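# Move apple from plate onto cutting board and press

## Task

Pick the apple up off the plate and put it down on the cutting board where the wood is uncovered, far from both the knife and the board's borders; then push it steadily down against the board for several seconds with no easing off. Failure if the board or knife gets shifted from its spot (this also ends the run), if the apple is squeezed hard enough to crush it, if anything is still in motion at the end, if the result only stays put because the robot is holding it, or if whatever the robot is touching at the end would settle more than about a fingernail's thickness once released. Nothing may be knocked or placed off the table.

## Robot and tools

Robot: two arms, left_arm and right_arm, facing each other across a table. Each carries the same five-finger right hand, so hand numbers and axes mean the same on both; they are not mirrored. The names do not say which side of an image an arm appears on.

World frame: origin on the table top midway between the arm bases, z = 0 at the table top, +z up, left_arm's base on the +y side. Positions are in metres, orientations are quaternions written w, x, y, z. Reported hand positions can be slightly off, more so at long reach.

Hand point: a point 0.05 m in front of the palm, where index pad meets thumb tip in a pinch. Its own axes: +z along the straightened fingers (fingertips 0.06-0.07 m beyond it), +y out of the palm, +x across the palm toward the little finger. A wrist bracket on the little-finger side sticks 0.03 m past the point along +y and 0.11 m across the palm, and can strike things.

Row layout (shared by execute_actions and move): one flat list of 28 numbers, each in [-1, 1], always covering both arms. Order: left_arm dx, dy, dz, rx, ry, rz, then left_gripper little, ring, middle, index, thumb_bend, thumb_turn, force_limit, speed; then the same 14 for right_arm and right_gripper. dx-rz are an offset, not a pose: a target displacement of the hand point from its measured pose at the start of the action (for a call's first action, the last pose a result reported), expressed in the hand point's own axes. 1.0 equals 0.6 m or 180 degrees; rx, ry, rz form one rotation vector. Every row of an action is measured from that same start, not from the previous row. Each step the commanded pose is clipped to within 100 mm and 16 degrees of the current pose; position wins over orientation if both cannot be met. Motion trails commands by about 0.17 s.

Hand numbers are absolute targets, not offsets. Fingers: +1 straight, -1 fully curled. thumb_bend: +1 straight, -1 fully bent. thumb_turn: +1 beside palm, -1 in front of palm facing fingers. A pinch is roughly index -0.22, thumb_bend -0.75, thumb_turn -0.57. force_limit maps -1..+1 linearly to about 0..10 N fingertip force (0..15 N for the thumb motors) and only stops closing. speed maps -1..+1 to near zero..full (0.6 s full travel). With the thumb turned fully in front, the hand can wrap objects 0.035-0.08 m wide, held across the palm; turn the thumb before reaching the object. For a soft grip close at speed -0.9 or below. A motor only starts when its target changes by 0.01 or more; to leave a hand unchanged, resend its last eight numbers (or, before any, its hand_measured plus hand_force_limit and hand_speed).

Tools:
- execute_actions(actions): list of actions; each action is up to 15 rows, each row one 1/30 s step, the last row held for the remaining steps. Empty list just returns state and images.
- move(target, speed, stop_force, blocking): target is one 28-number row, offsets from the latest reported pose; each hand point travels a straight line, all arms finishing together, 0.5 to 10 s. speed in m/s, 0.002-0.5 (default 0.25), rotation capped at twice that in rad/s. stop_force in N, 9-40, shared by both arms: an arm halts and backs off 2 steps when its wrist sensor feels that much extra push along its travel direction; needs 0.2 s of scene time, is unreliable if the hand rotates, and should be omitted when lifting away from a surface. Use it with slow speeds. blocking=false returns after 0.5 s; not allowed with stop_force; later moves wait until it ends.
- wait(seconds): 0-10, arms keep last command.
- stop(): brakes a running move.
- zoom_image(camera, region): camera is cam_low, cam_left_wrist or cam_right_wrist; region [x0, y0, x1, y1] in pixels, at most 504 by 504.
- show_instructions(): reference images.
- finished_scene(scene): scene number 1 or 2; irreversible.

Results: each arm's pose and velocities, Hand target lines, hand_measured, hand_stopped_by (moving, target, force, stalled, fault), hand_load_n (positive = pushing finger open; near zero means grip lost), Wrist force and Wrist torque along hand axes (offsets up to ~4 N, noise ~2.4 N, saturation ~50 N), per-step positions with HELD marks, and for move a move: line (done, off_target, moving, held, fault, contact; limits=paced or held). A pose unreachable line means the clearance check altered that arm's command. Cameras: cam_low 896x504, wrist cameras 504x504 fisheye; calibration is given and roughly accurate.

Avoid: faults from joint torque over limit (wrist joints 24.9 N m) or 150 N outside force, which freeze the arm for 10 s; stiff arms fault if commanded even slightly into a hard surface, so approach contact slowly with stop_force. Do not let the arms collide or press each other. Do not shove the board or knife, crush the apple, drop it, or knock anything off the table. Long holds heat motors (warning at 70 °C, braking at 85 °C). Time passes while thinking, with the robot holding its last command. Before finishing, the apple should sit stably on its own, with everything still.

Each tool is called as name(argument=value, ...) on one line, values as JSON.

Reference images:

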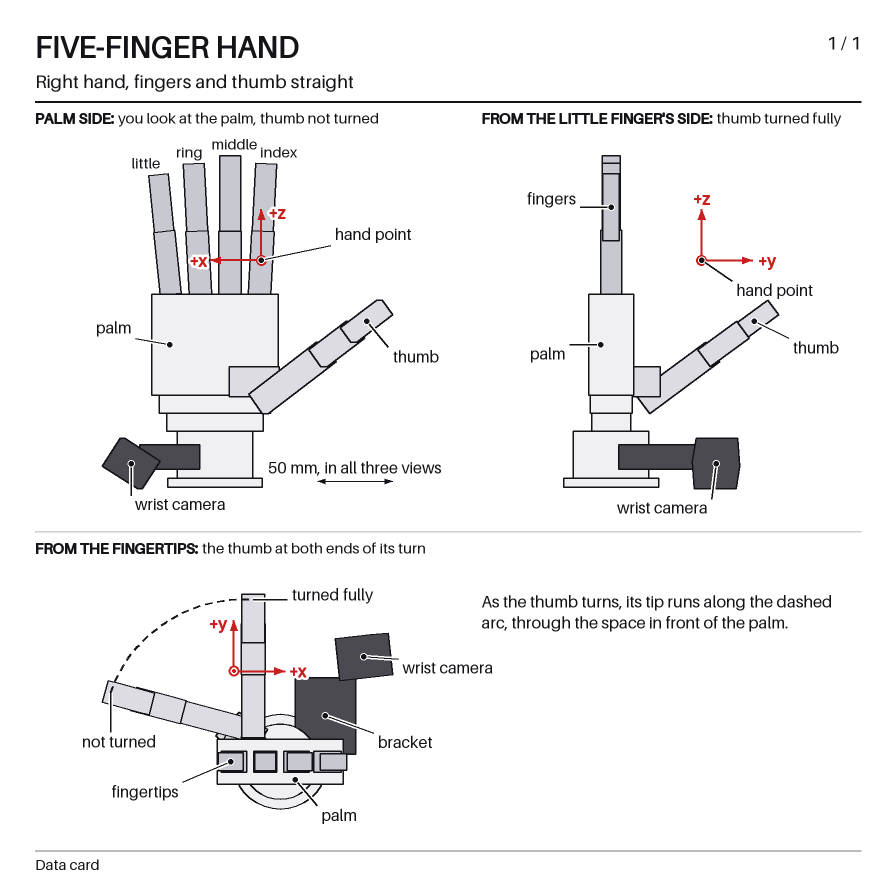

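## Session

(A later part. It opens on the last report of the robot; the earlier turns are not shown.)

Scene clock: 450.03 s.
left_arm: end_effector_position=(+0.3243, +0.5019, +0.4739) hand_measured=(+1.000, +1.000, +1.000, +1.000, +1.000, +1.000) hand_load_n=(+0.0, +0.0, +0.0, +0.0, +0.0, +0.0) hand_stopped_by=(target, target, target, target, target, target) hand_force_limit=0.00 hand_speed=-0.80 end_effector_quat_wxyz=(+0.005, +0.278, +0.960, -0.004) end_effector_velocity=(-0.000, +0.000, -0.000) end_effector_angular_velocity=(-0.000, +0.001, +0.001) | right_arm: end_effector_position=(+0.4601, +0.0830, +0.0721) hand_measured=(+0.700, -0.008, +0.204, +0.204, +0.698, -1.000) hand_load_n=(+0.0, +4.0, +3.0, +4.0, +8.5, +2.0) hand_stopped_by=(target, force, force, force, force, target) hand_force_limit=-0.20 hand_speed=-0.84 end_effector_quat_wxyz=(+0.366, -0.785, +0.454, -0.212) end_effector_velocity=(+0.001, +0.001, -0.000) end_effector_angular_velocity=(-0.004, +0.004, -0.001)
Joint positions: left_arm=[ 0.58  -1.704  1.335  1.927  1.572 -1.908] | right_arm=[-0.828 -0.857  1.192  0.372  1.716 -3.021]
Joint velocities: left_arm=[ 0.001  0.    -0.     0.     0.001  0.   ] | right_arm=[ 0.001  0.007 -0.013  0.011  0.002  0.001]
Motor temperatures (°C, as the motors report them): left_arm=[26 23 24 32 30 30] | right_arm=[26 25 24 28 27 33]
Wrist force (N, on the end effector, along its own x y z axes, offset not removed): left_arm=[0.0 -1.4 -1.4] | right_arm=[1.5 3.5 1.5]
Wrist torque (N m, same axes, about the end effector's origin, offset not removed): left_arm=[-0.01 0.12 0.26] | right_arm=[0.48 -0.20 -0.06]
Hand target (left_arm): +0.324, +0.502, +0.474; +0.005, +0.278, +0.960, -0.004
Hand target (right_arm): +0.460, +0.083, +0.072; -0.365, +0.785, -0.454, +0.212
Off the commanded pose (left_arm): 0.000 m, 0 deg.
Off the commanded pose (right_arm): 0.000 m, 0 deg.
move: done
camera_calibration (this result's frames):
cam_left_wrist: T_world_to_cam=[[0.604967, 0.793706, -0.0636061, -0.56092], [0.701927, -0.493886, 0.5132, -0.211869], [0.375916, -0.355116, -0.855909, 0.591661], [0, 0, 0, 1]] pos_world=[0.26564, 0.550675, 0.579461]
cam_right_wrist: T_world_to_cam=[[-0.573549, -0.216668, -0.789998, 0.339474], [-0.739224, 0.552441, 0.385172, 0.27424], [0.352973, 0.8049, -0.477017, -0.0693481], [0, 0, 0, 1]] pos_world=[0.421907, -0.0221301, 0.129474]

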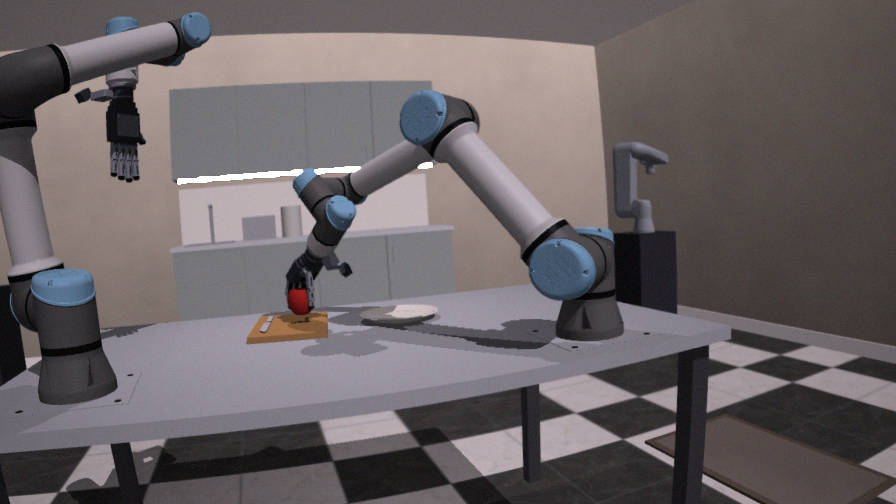

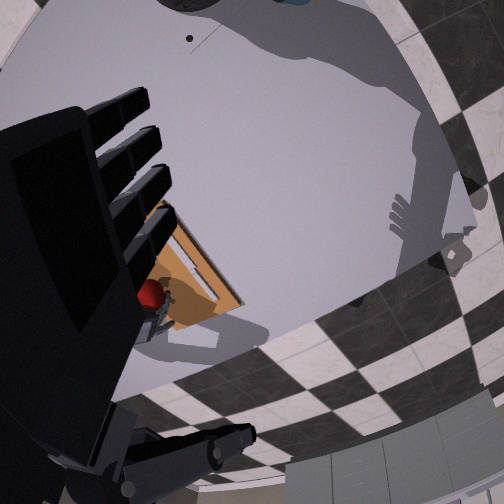

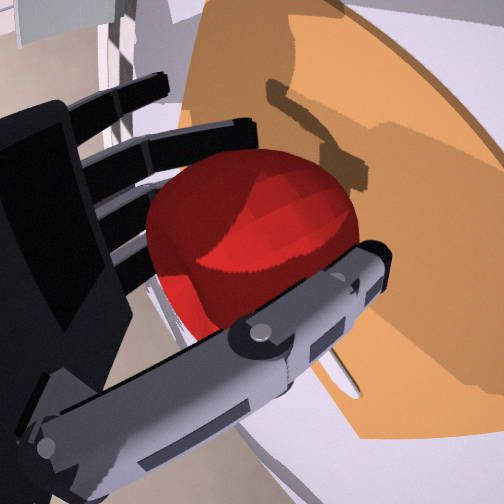

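move(target=[0,0,0,0,0,0, 1,1,1,1,1,1,0,-0.8, -0.013,0.0207,0.0272,0,0,0, 0.7,-0.6,-0.6,-0.6,-0.6,-1,-0.2,-0.84], speed=0.06)

Scene clock: 505.10 s.
left_arm: end_effector_position=(+0.3243, +0.5019, +0.4739) hand_measured=(+1.000, +1.000, +1.000, +1.000, +1.000, +1.000) hand_load_n=(+0.0, +0.0, +0.0, +0.0, +0.0, +0.0) hand_stopped_by=(target, target, target, target, target, target) hand_force_limit=0.00 hand_speed=-0.80 end_effector_quat_wxyz=(+0.005, +0.278, +0.960, -0.004) end_effector_velocity=(-0.000, +0.000, -0.000) end_effector_angular_velocity=(-0.000, +0.001, +0.001) | right_arm: end_effector_position=(+0.4602, +0.0919, +0.0523) hand_measured=(+0.700, -0.008, +0.204, +0.204, +0.698, -1.000) hand_load_n=(+0.0, +4.0, +3.0, +4.0, +8.5, +2.0) hand_stopped_by=(target, force, force, force, force, target) hand_force_limit=-0.20 hand_speed=-0.84 end_effector_quat_wxyz=(+0.366, -0.785, +0.454, -0.212) end_effector_velocity=(-0.001, +0.002, -0.002) end_effector_angular_velocity=(+0.001, -0.000, +0.003)
Joint positions: left_arm=[ 0.58  -1.704  1.335  1.927  1.572 -1.908] | right_arm=[-0.816 -0.822  1.183  0.346  1.725 -3.013]
Joint velocities: left_arm=[ 0.001  0.    -0.     0.     0.001  0.   ] | right_arm=[ 0.002  0.003 -0.001 -0.003 -0.001 -0.   ]
Motor temperatures (°C, as the motors report them): left_arm=[26 23 24 32 30 30] | right_arm=[26 25 24 28 27 33]
Wrist force (N, on the end effector, along its own x y z axes, offset not removed): left_arm=[0.7 1.9 -1.8] | right_arm=[1.2 2.8 1.3]
Wrist torque (N m, same axes, about the end effector's origin, offset not removed): left_arm=[0.52 -0.09 0.27] | right_arm=[0.43 -0.23 -0.11]
Hand target (left_arm): +0.324, +0.502, +0.474; +0.005, +0.278, +0.960, -0.004
Hand target (right_arm): +0.460, +0.092, +0.052; -0.366, +0.785, -0.454, +0.212
Off the commanded pose (left_arm): 0.000 m, 0 deg.
Off the commanded pose (right_arm): 0.000 m, 0 deg.
move: done
camera_calibration (this result's frames):
cam_left_wrist: T_world_to_cam=[[0.604967, 0.793706, -0.0636061, -0.56092], [0.701927, -0.493886, 0.5132, -0.211869], [0.375916, -0.355116, -0.855909, 0.591661], [0, 0, 0, 1]] pos_world=[0.26564, 0.550675, 0.579461]
cam_right_wrist: T_world_to_cam=[[-0.573538, -0.21667, -0.790005, 0.325766], [-0.73923, 0.55244, 0.385161, 0.276982], [0.352978, 0.8049, -0.477015, -0.0860339], [0, 0, 0, 1]] pos_world=[0.42196, -0.0131834, 0.109635]

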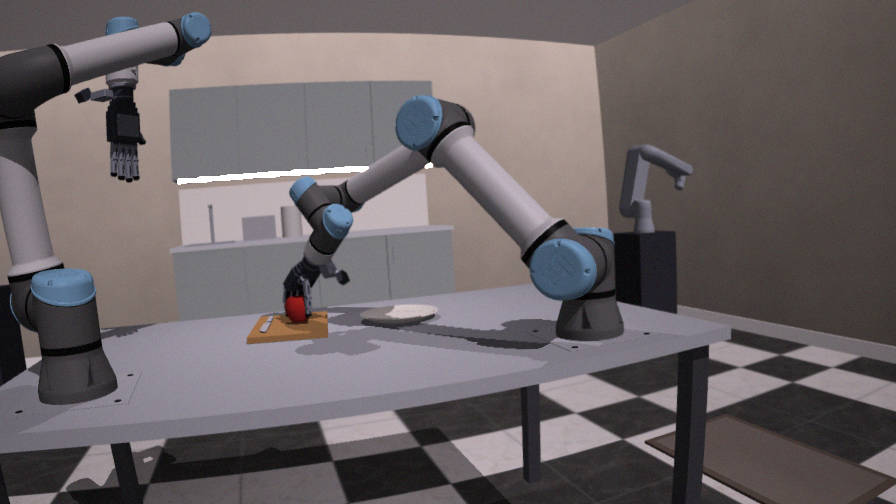

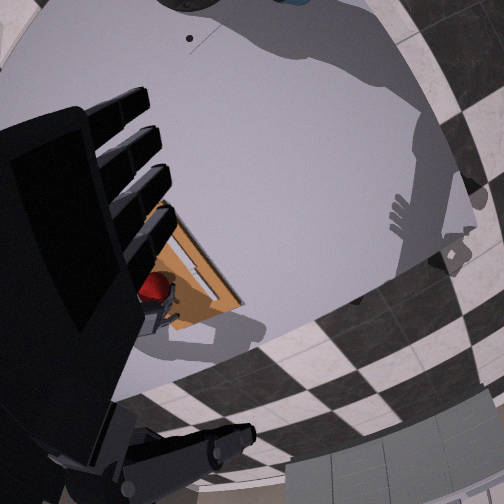

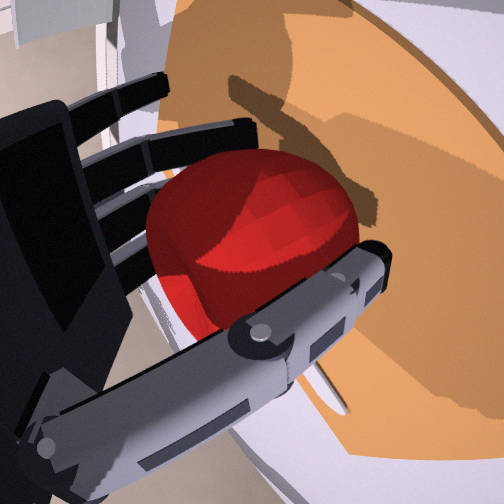

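zoom_image(camera="cam_low", region=[240, 265, 340, 350])

Region (240, 265, 340, 350) of cam_low's 896x504 image, scaled by 5.040, with more detail than that image has; it fills the top 428 rows of this view, and the rest is white.

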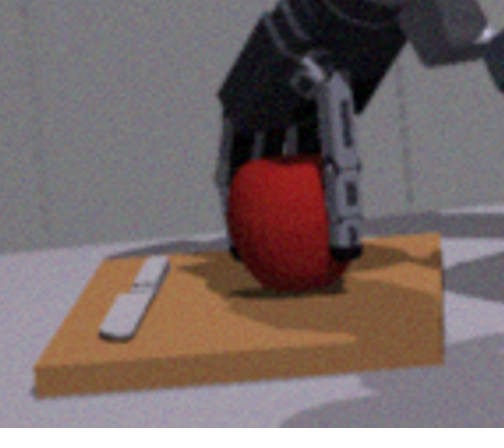

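move(target=[0,0,0,0,0,0, 1,1,1,1,1,1,0,-0.8, 0,0.0128,0.0107,0,0,0, 0.7,-0.6,-0.6,-0.6,-0.6,-1,-0.2,-0.84], speed=0.008, stop_force=9)

Scene clock: 518.97 s.
left_arm: end_effector_position=(+0.3243, +0.5019, +0.4739) hand_measured=(+1.000, +1.000, +1.000, +1.000, +1.000, +1.000) hand_load_n=(+0.0, +0.0, +0.0, +0.0, +0.0, +0.0) hand_stopped_by=(target, target, target, target, target, target) hand_force_limit=0.00 hand_speed=-0.80 end_effector_quat_wxyz=(+0.005, +0.278, +0.960, -0.004) end_effector_velocity=(-0.000, +0.000, +0.000) end_effector_angular_velocity=(+0.001, +0.001, +0.001) | right_arm: end_effector_position=(+0.4602, +0.0920, +0.0476) hand_measured=(+0.700, -0.008, +0.204, +0.204, +0.698, -1.000) hand_load_n=(+0.0, +3.0, +3.0, +3.5, +7.5, +1.0) hand_stopped_by=(target, force, force, force, force, target) hand_force_limit=-0.20 hand_speed=-0.84 end_effector_quat_wxyz=(+0.366, -0.785, +0.454, -0.212) end_effector_velocity=(-0.000, -0.000, +0.002) end_effector_angular_velocity=(-0.002, +0.002, -0.000)
Joint positions: left_arm=[ 0.58  -1.704  1.335  1.927  1.572 -1.908] | right_arm=[-0.816 -0.817  1.188  0.337  1.725 -3.013]
Joint velocities: left_arm=[ 0.001 -0.     0.     0.001  0.    -0.   ] | right_arm=[ 0.001 -0.001 -0.004  0.008  0.001  0.   ]
Motor temperatures (°C, as the motors report them): left_arm=[26 23 24 32 30 30] | right_arm=[26 25 24 28 27 33]
Wrist force (N, on the end effector, along its own x y z axes, offset not removed): left_arm=[0.9 -2.0 0.6] | right_arm=[2.2 -3.9 -4.1]
Wrist torque (N m, same axes, about the end effector's origin, offset not removed): left_arm=[-0.30 -0.20 0.28] | right_arm=[0.43 0.00 -0.21]
Hand target (left_arm): +0.324, +0.502, +0.474; +0.005, +0.278, +0.960, -0.004
Hand target (right_arm): +0.460, +0.092, +0.048; -0.366, +0.785, -0.454, +0.212
Off the commanded pose (left_arm): 0.000 m, 0 deg.
Off the commanded pose (right_arm): 0.005 m, 0 deg.
move: contact (right_arm)
camera_calibration (this result's frames):
cam_left_wrist: T_world_to_cam=[[0.604967, 0.793706, -0.0636062, -0.56092], [0.701927, -0.493886, 0.5132, -0.211869], [0.375915, -0.355116, -0.855909, 0.591661], [0, 0, 0, 1]] pos_world=[0.26564, 0.550675, 0.579461]
cam_right_wrist: T_world_to_cam=[[-0.573514, -0.21665, -0.790028, 0.322075], [-0.739241, 0.552432, 0.385152, 0.278746], [0.352993, 0.804911, -0.476984, -0.0883253], [0, 0, 0, 1]] pos_world=[0.421953, -0.0131165, 0.104959]

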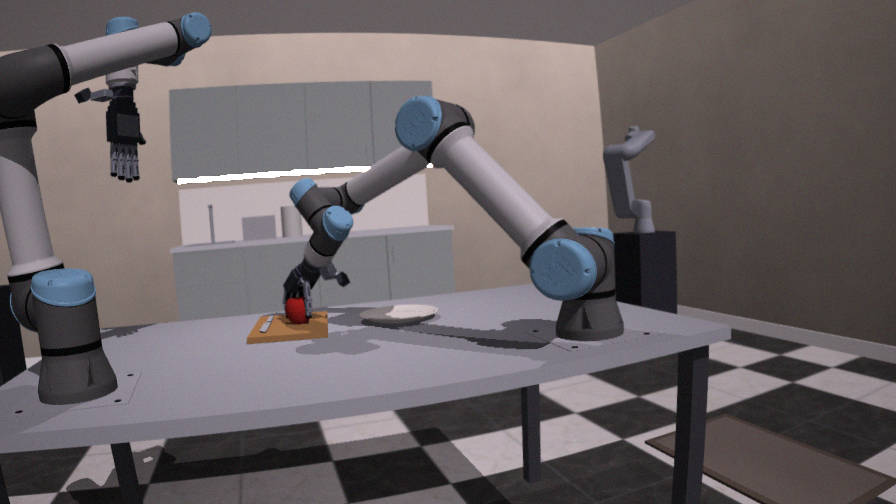

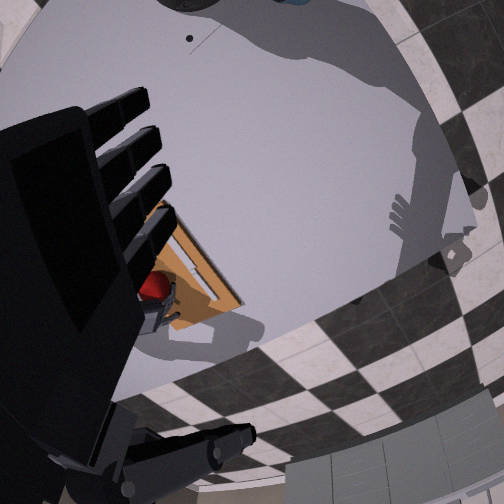

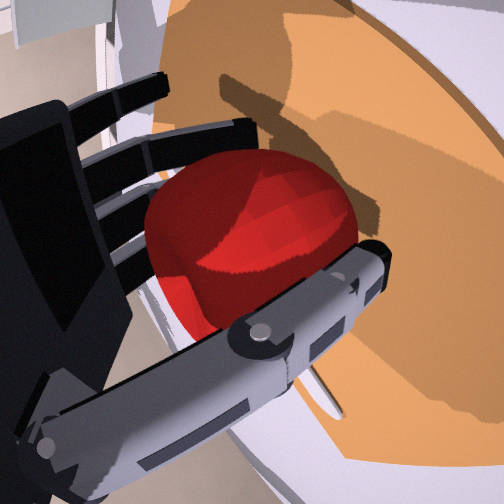

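execute_actions(actions=[[[0,0,0,0,0,0, 1,1,1,1,1,1,0,-0.8, 0,0,0,0,0,0, 1,1,1,1,1,-1,0,0.2]]])

Scene clock: 639.47 s.
left_arm: end_effector_position=(+0.3243, +0.5019, +0.4739) hand_measured=(+1.000, +1.000, +1.000, +1.000, +1.000, +1.000) hand_load_n=(+0.0, +0.0, +0.0, +0.0, +0.0, +0.0) hand_stopped_by=(target, target, target, target, target, target) hand_force_limit=0.00 hand_speed=-0.80 end_effector_quat_wxyz=(+0.005, +0.278, +0.960, -0.004) end_effector_velocity=(-0.000, +0.000, +0.000) end_effector_angular_velocity=(-0.000, +0.000, -0.000) | right_arm: end_effector_position=(+0.4602, +0.0920, +0.0476) hand_measured=(+1.000, +0.784, +0.994, +0.994, +1.000, -1.000) hand_load_n=(+0.0, +0.0, +0.0, +0.0, +0.0, +0.0) hand_stopped_by=(target, moving, moving, moving, target, target) hand_force_limit=0.00 hand_speed=0.20 end_effector_quat_wxyz=(+0.366, -0.785, +0.454, -0.212) end_effector_velocity=(-0.001, -0.000, -0.000) end_effector_angular_velocity=(-0.002, +0.000, +0.000)
Joint positions: left_arm=[ 0.58  -1.704  1.335  1.927  1.572 -1.908] | right_arm=[-0.816 -0.817  1.188  0.337  1.725 -3.013]
Joint velocities: left_arm=[ 0.001 -0.     0.     0.     0.     0.001] | right_arm=[ 0.001  0.001 -0.     0.001  0.001 -0.001]
Motor temperatures (°C, as the motors report them): left_arm=[26 23 24 32 30 30] | right_arm=[26 25 24 28 27 33]
Wrist force (N, on the end effector, along its own x y z axes, offset not removed): left_arm=[-0.3 2.9 0.2] | right_arm=[1.3 0.6 0.2]
Wrist torque (N m, same axes, about the end effector's origin, offset not removed): left_arm=[0.63 -0.03 0.26] | right_arm=[0.18 -0.18 -0.09]
Hand target (left_arm): +0.324, +0.502, +0.474; +0.005, +0.278, +0.960, -0.004
Hand target (right_arm): +0.460, +0.092, +0.048; -0.366, +0.785, -0.454, +0.212
Off the commanded pose (left_arm): 0.000 m, 0 deg.
Off the commanded pose (right_arm): 0.000 m, 0 deg.
Step readings (end_effector_position):
0: left_arm (+0.3243, +0.5019, +0.4739) | right_arm (+0.4602, +0.0920, +0.0480)
1: left_arm (+0.3243, +0.5019, +0.4739) | right_arm (+0.4602, +0.0920, +0.0480)
2: left_arm (+0.3243, +0.5019, +0.4739) | right_arm (+0.4602, +0.0920, +0.0481)
4: left_arm (+0.3243, +0.5019, +0.4739) | right_arm (+0.4603, +0.0921, +0.0481)
8: left_arm (+0.3243, +0.5019, +0.4739) | right_arm (+0.4602, +0.0920, +0.0479)
15: end_effector_position above
camera_calibration (this result's frames):
cam_left_wrist: T_world_to_cam=[[0.604967, 0.793706, -0.0636061, -0.56092], [0.701927, -0.493886, 0.5132, -0.211869], [0.375916, -0.355116, -0.855909, 0.591661], [0, 0, 0, 1]] pos_world=[0.26564, 0.550675, 0.579461]
cam_right_wrist: T_world_to_cam=[[-0.573479, -0.216619, -0.790062, 0.322098], [-0.739259, 0.552416, 0.385141, 0.27874], [0.353014, 0.80493, -0.476936, -0.0883242], [0, 0, 0, 1]] pos_world=[0.421957, -0.0131129, 0.104998]

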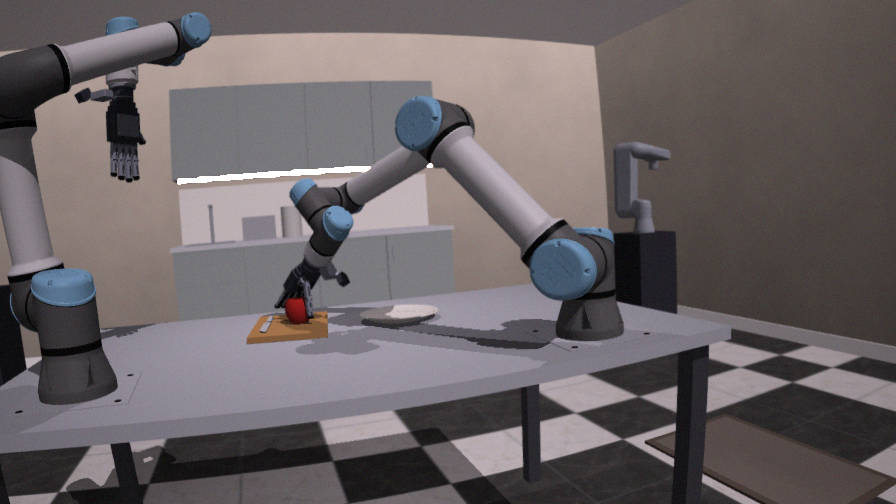

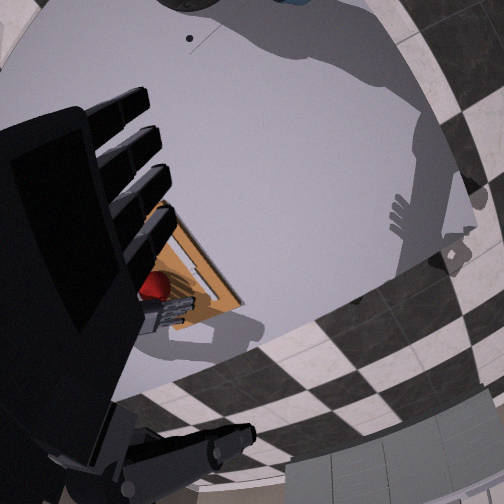

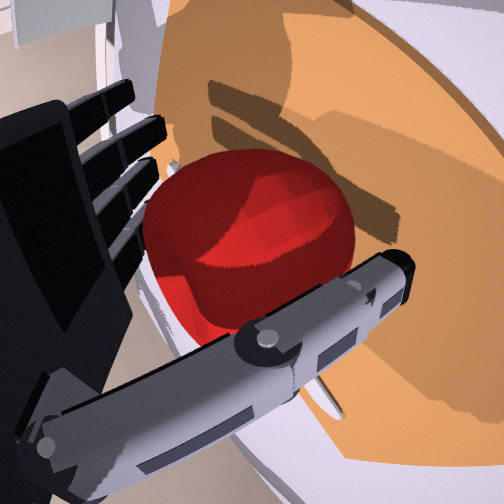

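execute_actions(actions=[[[0,0,0,0,0,0, 1,1,1,1,1,1,0,-0.8, 0,-0.004,-0.003,0,0,0, 1,1,1,1,1,1,0,1]]])

Scene clock: 668.80 s.
left_arm: end_effector_position=(+0.3243, +0.5019, +0.4739) hand_measured=(+1.000, +1.000, +1.000, +1.000, +1.000, +1.000) hand_load_n=(+0.0, +0.0, +0.0, +0.0, +0.0, +0.0) hand_stopped_by=(target, target, target, target, target, target) hand_force_limit=0.00 hand_speed=-0.80 end_effector_quat_wxyz=(+0.005, +0.278, +0.960, -0.004) end_effector_velocity=(+0.000, -0.000, -0.000) end_effector_angular_velocity=(+0.000, +0.000, -0.000) | right_arm: end_effector_position=(+0.4603, +0.0921, +0.0506) hand_measured=(+1.000, +1.000, +1.000, +1.000, +1.000, +0.130) hand_load_n=(+0.0, +0.0, +0.0, +0.0, +0.0, +0.0) hand_stopped_by=(target, target, target, target, target, moving) hand_force_limit=0.00 hand_speed=1.00 end_effector_quat_wxyz=(+0.366, -0.785, +0.454, -0.212) end_effector_velocity=(-0.000, +0.000, +0.000) end_effector_angular_velocity=(-0.000, -0.000, +0.001)
Joint positions: left_arm=[ 0.58  -1.704  1.335  1.927  1.572 -1.908] | right_arm=[-0.816 -0.82   1.184  0.343  1.725 -3.013]
Joint velocities: left_arm=[ 0.     0.001 -0.    -0.     0.     0.   ] | right_arm=[ 0.    -0.001 -0.     0.001 -0.001 -0.001]
Motor temperatures (°C, as the motors report them): left_arm=[26 23 24 32 30 30] | right_arm=[26 25 24 28 27 33]
Wrist force (N, on the end effector, along its own x y z axes, offset not removed): left_arm=[2.8 0.5 1.0] | right_arm=[-0.1 1.3 -0.7]
Wrist torque (N m, same axes, about the end effector's origin, offset not removed): left_arm=[0.08 -0.33 0.31] | right_arm=[0.37 0.03 -0.21]
Hand target (left_arm): +0.324, +0.502, +0.474; +0.005, +0.278, +0.960, -0.004
Hand target (right_arm): +0.460, +0.092, +0.051; -0.366, +0.785, -0.454, +0.212
Off the commanded pose (left_arm): 0.000 m, 0 deg.
Off the commanded pose (right_arm): 0.000 m, 0 deg.
Step readings (end_effector_position):
0: left_arm (+0.3243, +0.5019, +0.4739) | right_arm (+0.4602, +0.0920, +0.0476)
1: left_arm (+0.3243, +0.5019, +0.4739) | right_arm (+0.4602, +0.0920, +0.0476)
2: left_arm (+0.3243, +0.5019, +0.4739) | right_arm (+0.4602, +0.0920, +0.0478)
4: left_arm (+0.3243, +0.5019, +0.4739) | right_arm (+0.4602, +0.0920, +0.0489)
8: left_arm (+0.3243, +0.5019, +0.4739) | right_arm (+0.4602, +0.0921, +0.0501)
15: end_effector_position above
camera_calibration (this result's frames):
cam_left_wrist: T_world_to_cam=[[0.604967, 0.793706, -0.0636061, -0.56092], [0.701928, -0.493886, 0.5132, -0.211869], [0.375916, -0.355116, -0.855909, 0.591661], [0, 0, 0, 1]] pos_world=[0.26564, 0.550675, 0.579461]
cam_right_wrist: T_world_to_cam=[[-0.573502, -0.216614, -0.790047, 0.324521], [-0.739232, 0.552447, 0.385146, 0.277643], [0.353031, 0.80491, -0.476958, -0.0870355], [0, 0, 0, 1]] pos_world=[0.422082, -0.0130315, 0.107941]

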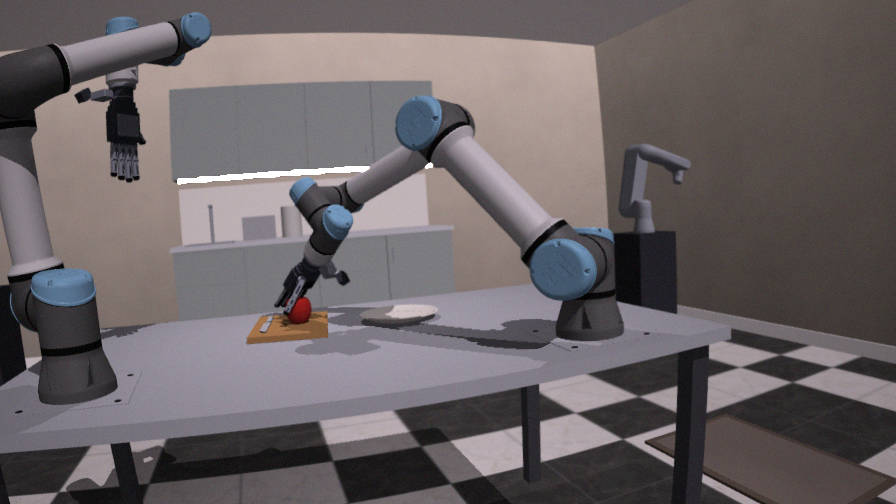

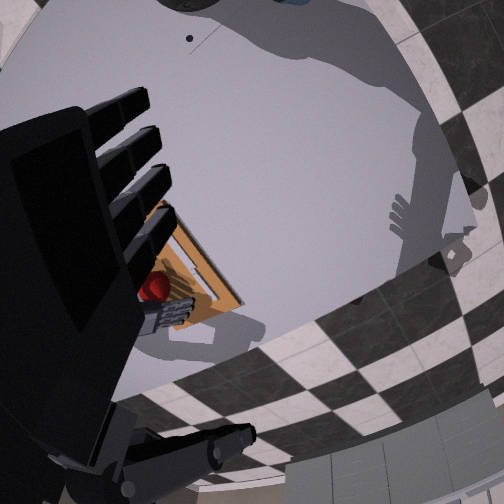

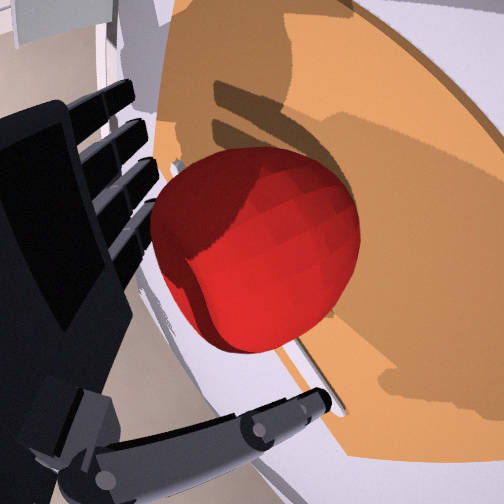

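zoom_image(camera="cam_right_wrist", region=[120, 120, 400, 400])

zoom_image(camera="cam_low", region=[240, 255, 350, 350])

Region (120, 120, 400, 400) of cam_right_wrist's 504x504 image, scaled by 1.800, with more detail than that image has.

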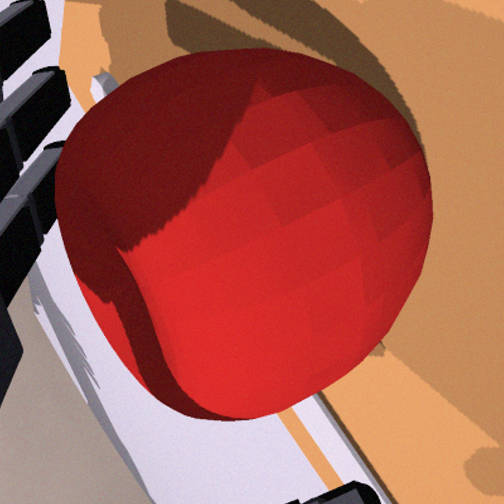

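Region (240, 255, 350, 350) of cam_low's 896x504 image, scaled by 4.582, with more detail than that image has; it fills the top 435 rows of this view, and the rest is white.

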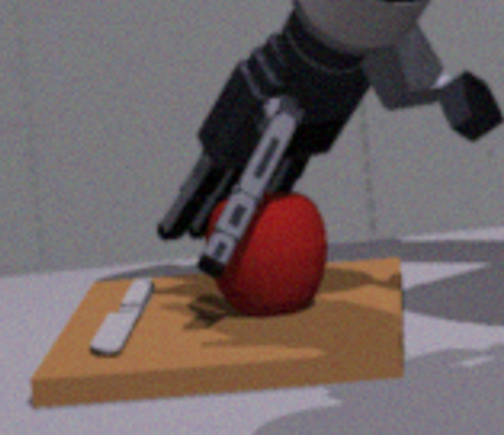

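move(target=[0,0,0,0,0,0, 1,1,1,1,1,1,0,-0.8, -0.0438,-0.0295,0.0523,0.1389,0,0, 1,1,1,1,1,1,0,1], speed=0.2)

Scene clock: 688.13 s.
left_arm: end_effector_position=(+0.3243, +0.5019, +0.4739) hand_measured=(+1.000, +1.000, +1.000, +1.000, +1.000, +1.000) hand_load_n=(+0.0, +0.0, +0.0, +0.0, +0.0, +0.0) hand_stopped_by=(target, target, target, target, target, target) hand_force_limit=0.00 hand_speed=-0.80 end_effector_quat_wxyz=(+0.005, +0.278, +0.960, -0.004) end_effector_velocity=(+0.000, +0.000, +0.000) end_effector_angular_velocity=(+0.000, -0.000, +0.000) | right_arm: end_effector_position=(+0.4780, +0.1325, +0.0439) hand_measured=(+1.000, +1.000, +1.000, +1.000, +1.000, +1.000) hand_load_n=(+0.0, +0.0, +0.0, +0.0, +0.0, +0.0) hand_stopped_by=(target, target, target, target, target, target) hand_force_limit=0.00 hand_speed=1.00 end_effector_quat_wxyz=(+0.526, -0.687, +0.397, -0.306) end_effector_velocity=(+0.001, +0.001, -0.001) end_effector_angular_velocity=(+0.004, -0.009, -0.001)
Joint positions: left_arm=[ 0.58  -1.704  1.335  1.927  1.572 -1.908] | right_arm=[-0.758 -0.87   1.48  -0.338  1.822 -3.074]
Joint velocities: left_arm=[ 0.  0. -0.  0. -0.  0.] | right_arm=[ 0.001  0.001  0.005 -0.016  0.002 -0.003]
Motor temperatures (°C, as the motors report them): left_arm=[26 23 24 32 30 30] | right_arm=[26 25 24 28 27 33]
Wrist force (N, on the end effector, along its own x y z axes, offset not removed): left_arm=[4.2 0.6 -1.9] | right_arm=[0.9 2.0 0.2]
Wrist torque (N m, same axes, about the end effector's origin, offset not removed): left_arm=[0.26 -0.60 0.28] | right_arm=[0.42 -0.16 -0.09]
Hand target (left_arm): +0.324, +0.502, +0.474; +0.005, +0.278, +0.960, -0.004
Hand target (right_arm): +0.478, +0.133, +0.044; -0.527, +0.687, -0.397, +0.306
Off the commanded pose (left_arm): 0.000 m, 0 deg.
Off the commanded pose (right_arm): 0.000 m, 0 deg.
move: done
camera_calibration (this result's frames):
cam_left_wrist: T_world_to_cam=[[0.604967, 0.793706, -0.0636061, -0.56092], [0.701927, -0.493886, 0.5132, -0.211869], [0.375916, -0.355116, -0.855909, 0.591661], [0, 0, 0, 1]] pos_world=[0.26564, 0.550675, 0.579461]
cam_right_wrist: T_world_to_cam=[[-0.235513, -0.022542, -0.97161, 0.158899], [-0.850562, 0.488449, 0.194839, 0.34097], [0.47019, 0.872301, -0.134209, -0.208973], [0, 0, 0, 1]] pos_world=[0.425695, 0.0193229, 0.0599074]

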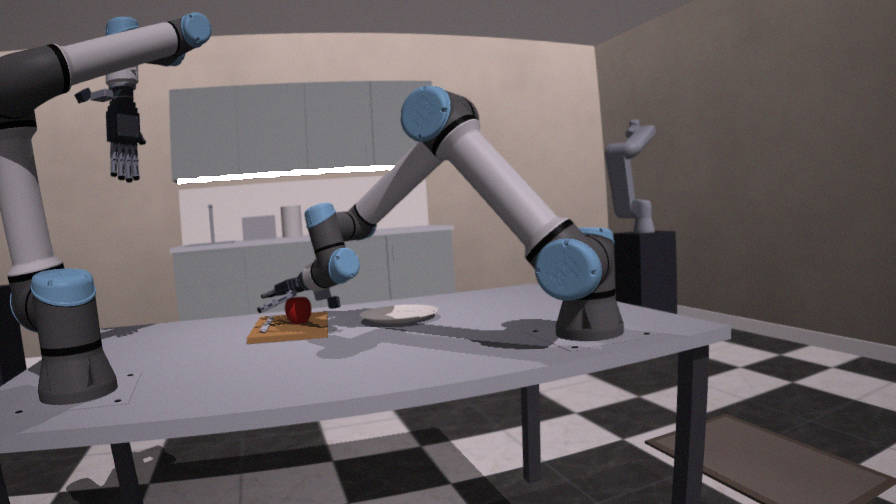

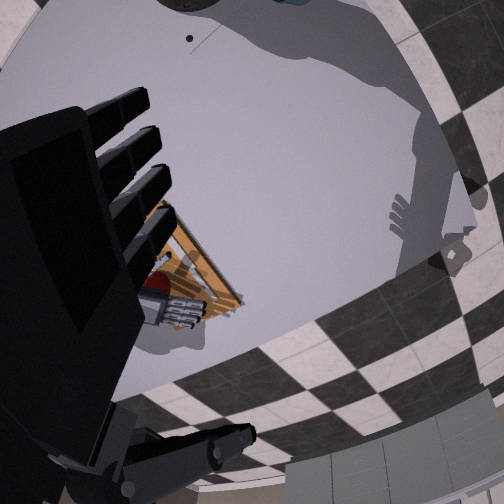

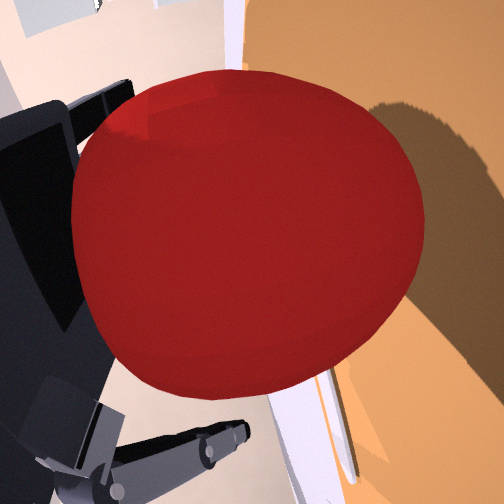

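zoom_image(camera="cam_low", region=[240, 255, 370, 350])

Region (240, 255, 370, 350) of cam_low's 896x504 image, scaled by 3.877, with more detail than that image has; it fills the top 368 rows of this view, and the rest is white.

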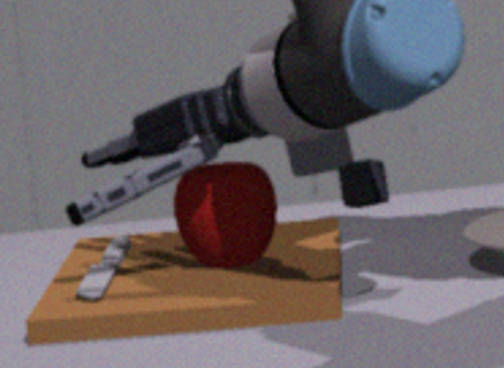

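move(target=[0,0,0,0,0,0, 1,1,1,1,1,1,0,-0.8, 0,0.0290,0.0078,0,0,0, 1,1,1,1,1,1,0,1], speed=0.007, stop_force=12)

Scene clock: 722.23 s.
left_arm: end_effector_position=(+0.3243, +0.5019, +0.4739) hand_measured=(+1.000, +1.000, +1.000, +1.000, +1.000, +1.000) hand_load_n=(+0.0, +0.0, +0.0, +0.0, +0.0, +0.0) hand_stopped_by=(target, target, target, target, target, target) hand_force_limit=0.00 hand_speed=-0.80 end_effector_quat_wxyz=(+0.005, +0.278, +0.960, -0.004) end_effector_velocity=(+0.000, -0.000, -0.000) end_effector_angular_velocity=(-0.001, -0.000, +0.000) | right_arm: end_effector_position=(+0.4780, +0.1325, +0.0299) hand_measured=(+1.000, +1.000, +1.000, +1.000, +1.000, +1.000) hand_load_n=(+0.0, +0.0, +0.0, +0.0, +0.0, +0.0) hand_stopped_by=(target, target, target, target, target, target) hand_force_limit=0.00 hand_speed=1.00 end_effector_quat_wxyz=(+0.527, -0.687, +0.397, -0.306) end_effector_velocity=(-0.001, -0.001, +0.001) end_effector_angular_velocity=(-0.004, +0.003, -0.001)
Joint positions: left_arm=[ 0.58  -1.704  1.335  1.927  1.572 -1.908] | right_arm=[-0.758 -0.851  1.488 -0.366  1.822 -3.074]
Joint velocities: left_arm=[-0.     0.     0.    -0.001  0.    -0.001] | right_arm=[ 0.001 -0.003  0.     0.008  0.002 -0.   ]
Motor temperatures (°C, as the motors report them): left_arm=[26 23 24 32 30 30] | right_arm=[26 25 24 28 27 33]
Wrist force (N, on the end effector, along its own x y z axes, offset not removed): left_arm=[-0.3 -3.8 -0.4] | right_arm=[0.4 -16.6 0.0]
Wrist torque (N m, same axes, about the end effector's origin, offset not removed): left_arm=[-0.30 -0.10 -0.12] | right_arm=[-0.20 -0.05 -0.81]
Hand target (left_arm): +0.324, +0.502, +0.474; +0.005, +0.278, +0.960, -0.004
Hand target (right_arm): +0.478, +0.133, +0.030; -0.527, +0.687, -0.397, +0.306
Off the commanded pose (left_arm): 0.000 m, 0 deg.
Off the commanded pose (right_arm): 0.004 m, 0 deg.
move: contact (right_arm)
camera_calibration (this result's frames):
cam_left_wrist: T_world_to_cam=[[0.604967, 0.793706, -0.063606, -0.56092], [0.701928, -0.493886, 0.5132, -0.211869], [0.375916, -0.355116, -0.855909, 0.591661], [0, 0, 0, 1]] pos_world=[0.26564, 0.550675, 0.579461]
cam_right_wrist: T_world_to_cam=[[-0.235135, -0.0222334, -0.971708, 0.145027], [-0.850609, 0.48844, 0.194656, 0.343791], [0.470293, 0.872314, -0.133761, -0.210989], [0, 0, 0, 1]] pos_world=[0.425759, 0.0193517, 0.045781]

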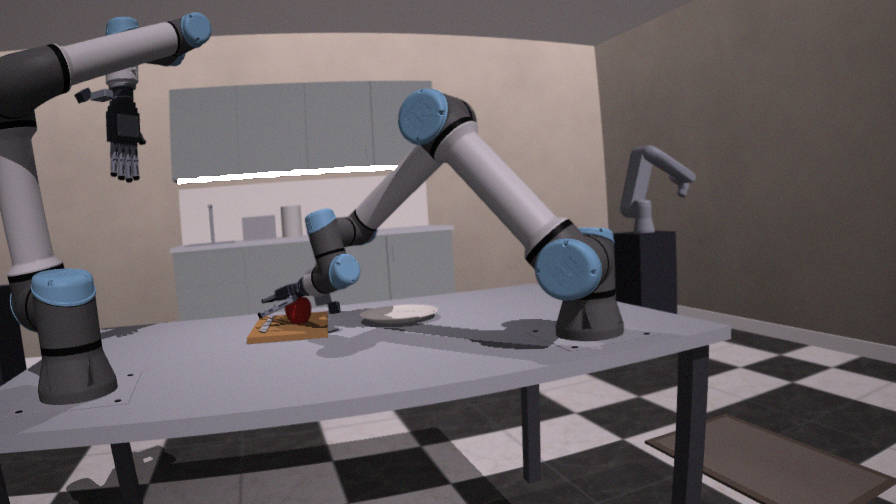

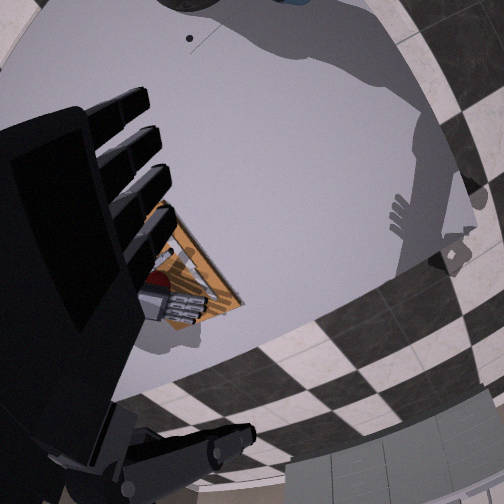

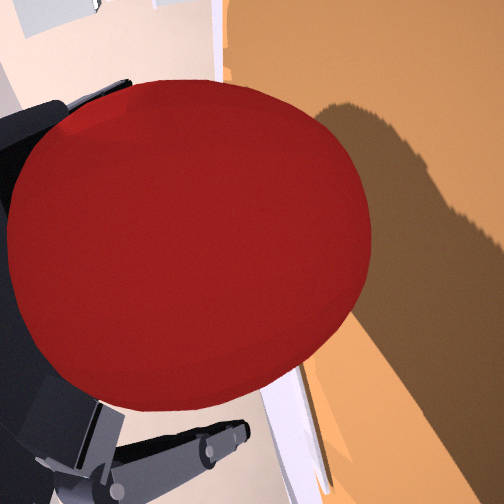

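wait(seconds=1)

Scene clock: 746.63 s.
left_arm: end_effector_position=(+0.3243, +0.5019, +0.4739) hand_measured=(+1.000, +1.000, +1.000, +1.000, +1.000, +1.000) hand_load_n=(+0.0, +0.0, +0.0, +0.0, +0.0, +0.0) hand_stopped_by=(target, target, target, target, target, target) hand_force_limit=0.00 hand_speed=-0.80 end_effector_quat_wxyz=(+0.005, +0.278, +0.960, -0.004) end_effector_velocity=(-0.000, +0.000, +0.000) end_effector_angular_velocity=(-0.001, +0.001, -0.000) | right_arm: end_effector_position=(+0.4781, +0.1326, +0.0303) hand_measured=(+1.000, +1.000, +1.000, +1.000, +1.000, +1.000) hand_load_n=(+0.0, +0.0, +0.0, +0.0, +0.0, +0.0) hand_stopped_by=(target, target, target, target, target, target) hand_force_limit=0.00 hand_speed=1.00 end_effector_quat_wxyz=(+0.527, -0.687, +0.397, -0.306) end_effector_velocity=(+0.000, +0.000, +0.000) end_effector_angular_velocity=(+0.000, +0.000, +0.002)
Joint positions: left_arm=[ 0.58  -1.704  1.335  1.927  1.572 -1.908] | right_arm=[-0.758 -0.851  1.487 -0.366  1.822 -3.074]
Joint velocities: left_arm=[ 0.001 -0.    -0.     0.     0.001  0.001] | right_arm=[-0.001 -0.    -0.     0.    -0.002 -0.   ]
Motor temperatures (°C, as the motors report them): left_arm=[26 23 24 32 30 30] | right_arm=[26 26 24 28 27 33]
Wrist force (N, on the end effector, along its own x y z axes, offset not removed): left_arm=[6.5 1.5 -1.6] | right_arm=[0.7 -8.0 0.0]
Wrist torque (N m, same axes, about the end effector's origin, offset not removed): left_arm=[0.51 -1.13 0.47] | right_arm=[0.13 -0.05 -0.47]
Hand target (left_arm): +0.324, +0.502, +0.474; +0.005, +0.278, +0.960, -0.004
Hand target (right_arm): +0.478, +0.133, +0.030; -0.527, +0.687, -0.397, +0.306
Off the commanded pose (left_arm): 0.000 m, 0 deg.
Off the commanded pose (right_arm): 0.004 m, 0 deg.
wait: 1.00 s; at rest from the start
camera_calibration (this result's frames):
cam_left_wrist: T_world_to_cam=[[0.604967, 0.793706, -0.0636058, -0.560921], [0.701927, -0.493887, 0.5132, -0.211869], [0.375916, -0.355116, -0.855909, 0.591661], [0, 0, 0, 1]] pos_world=[0.26564, 0.550675, 0.579461]
cam_right_wrist: T_world_to_cam=[[-0.235079, -0.0221805, -0.971723, 0.145374], [-0.850627, 0.488417, 0.194634, 0.343732], [0.470289, 0.872328, -0.133684, -0.210992], [0, 0, 0, 1]] pos_world=[0.425789, 0.0193947, 0.0461549]

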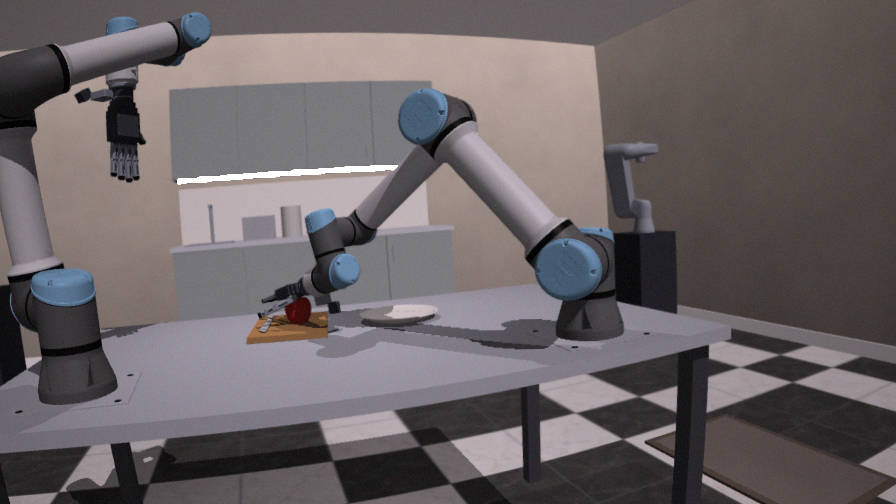

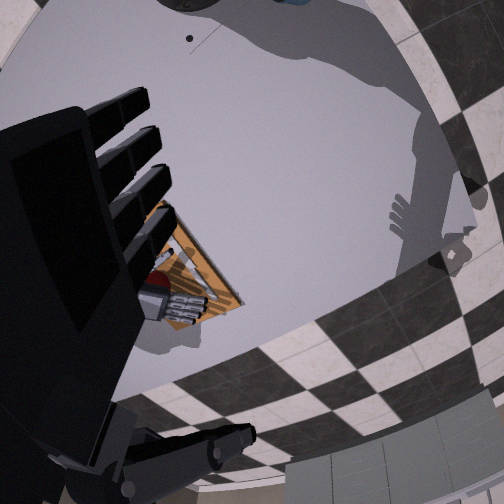

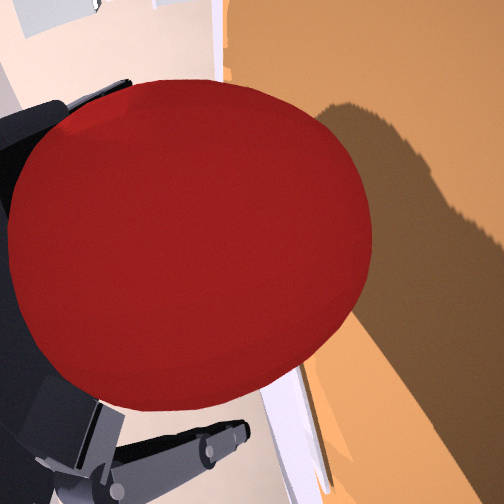

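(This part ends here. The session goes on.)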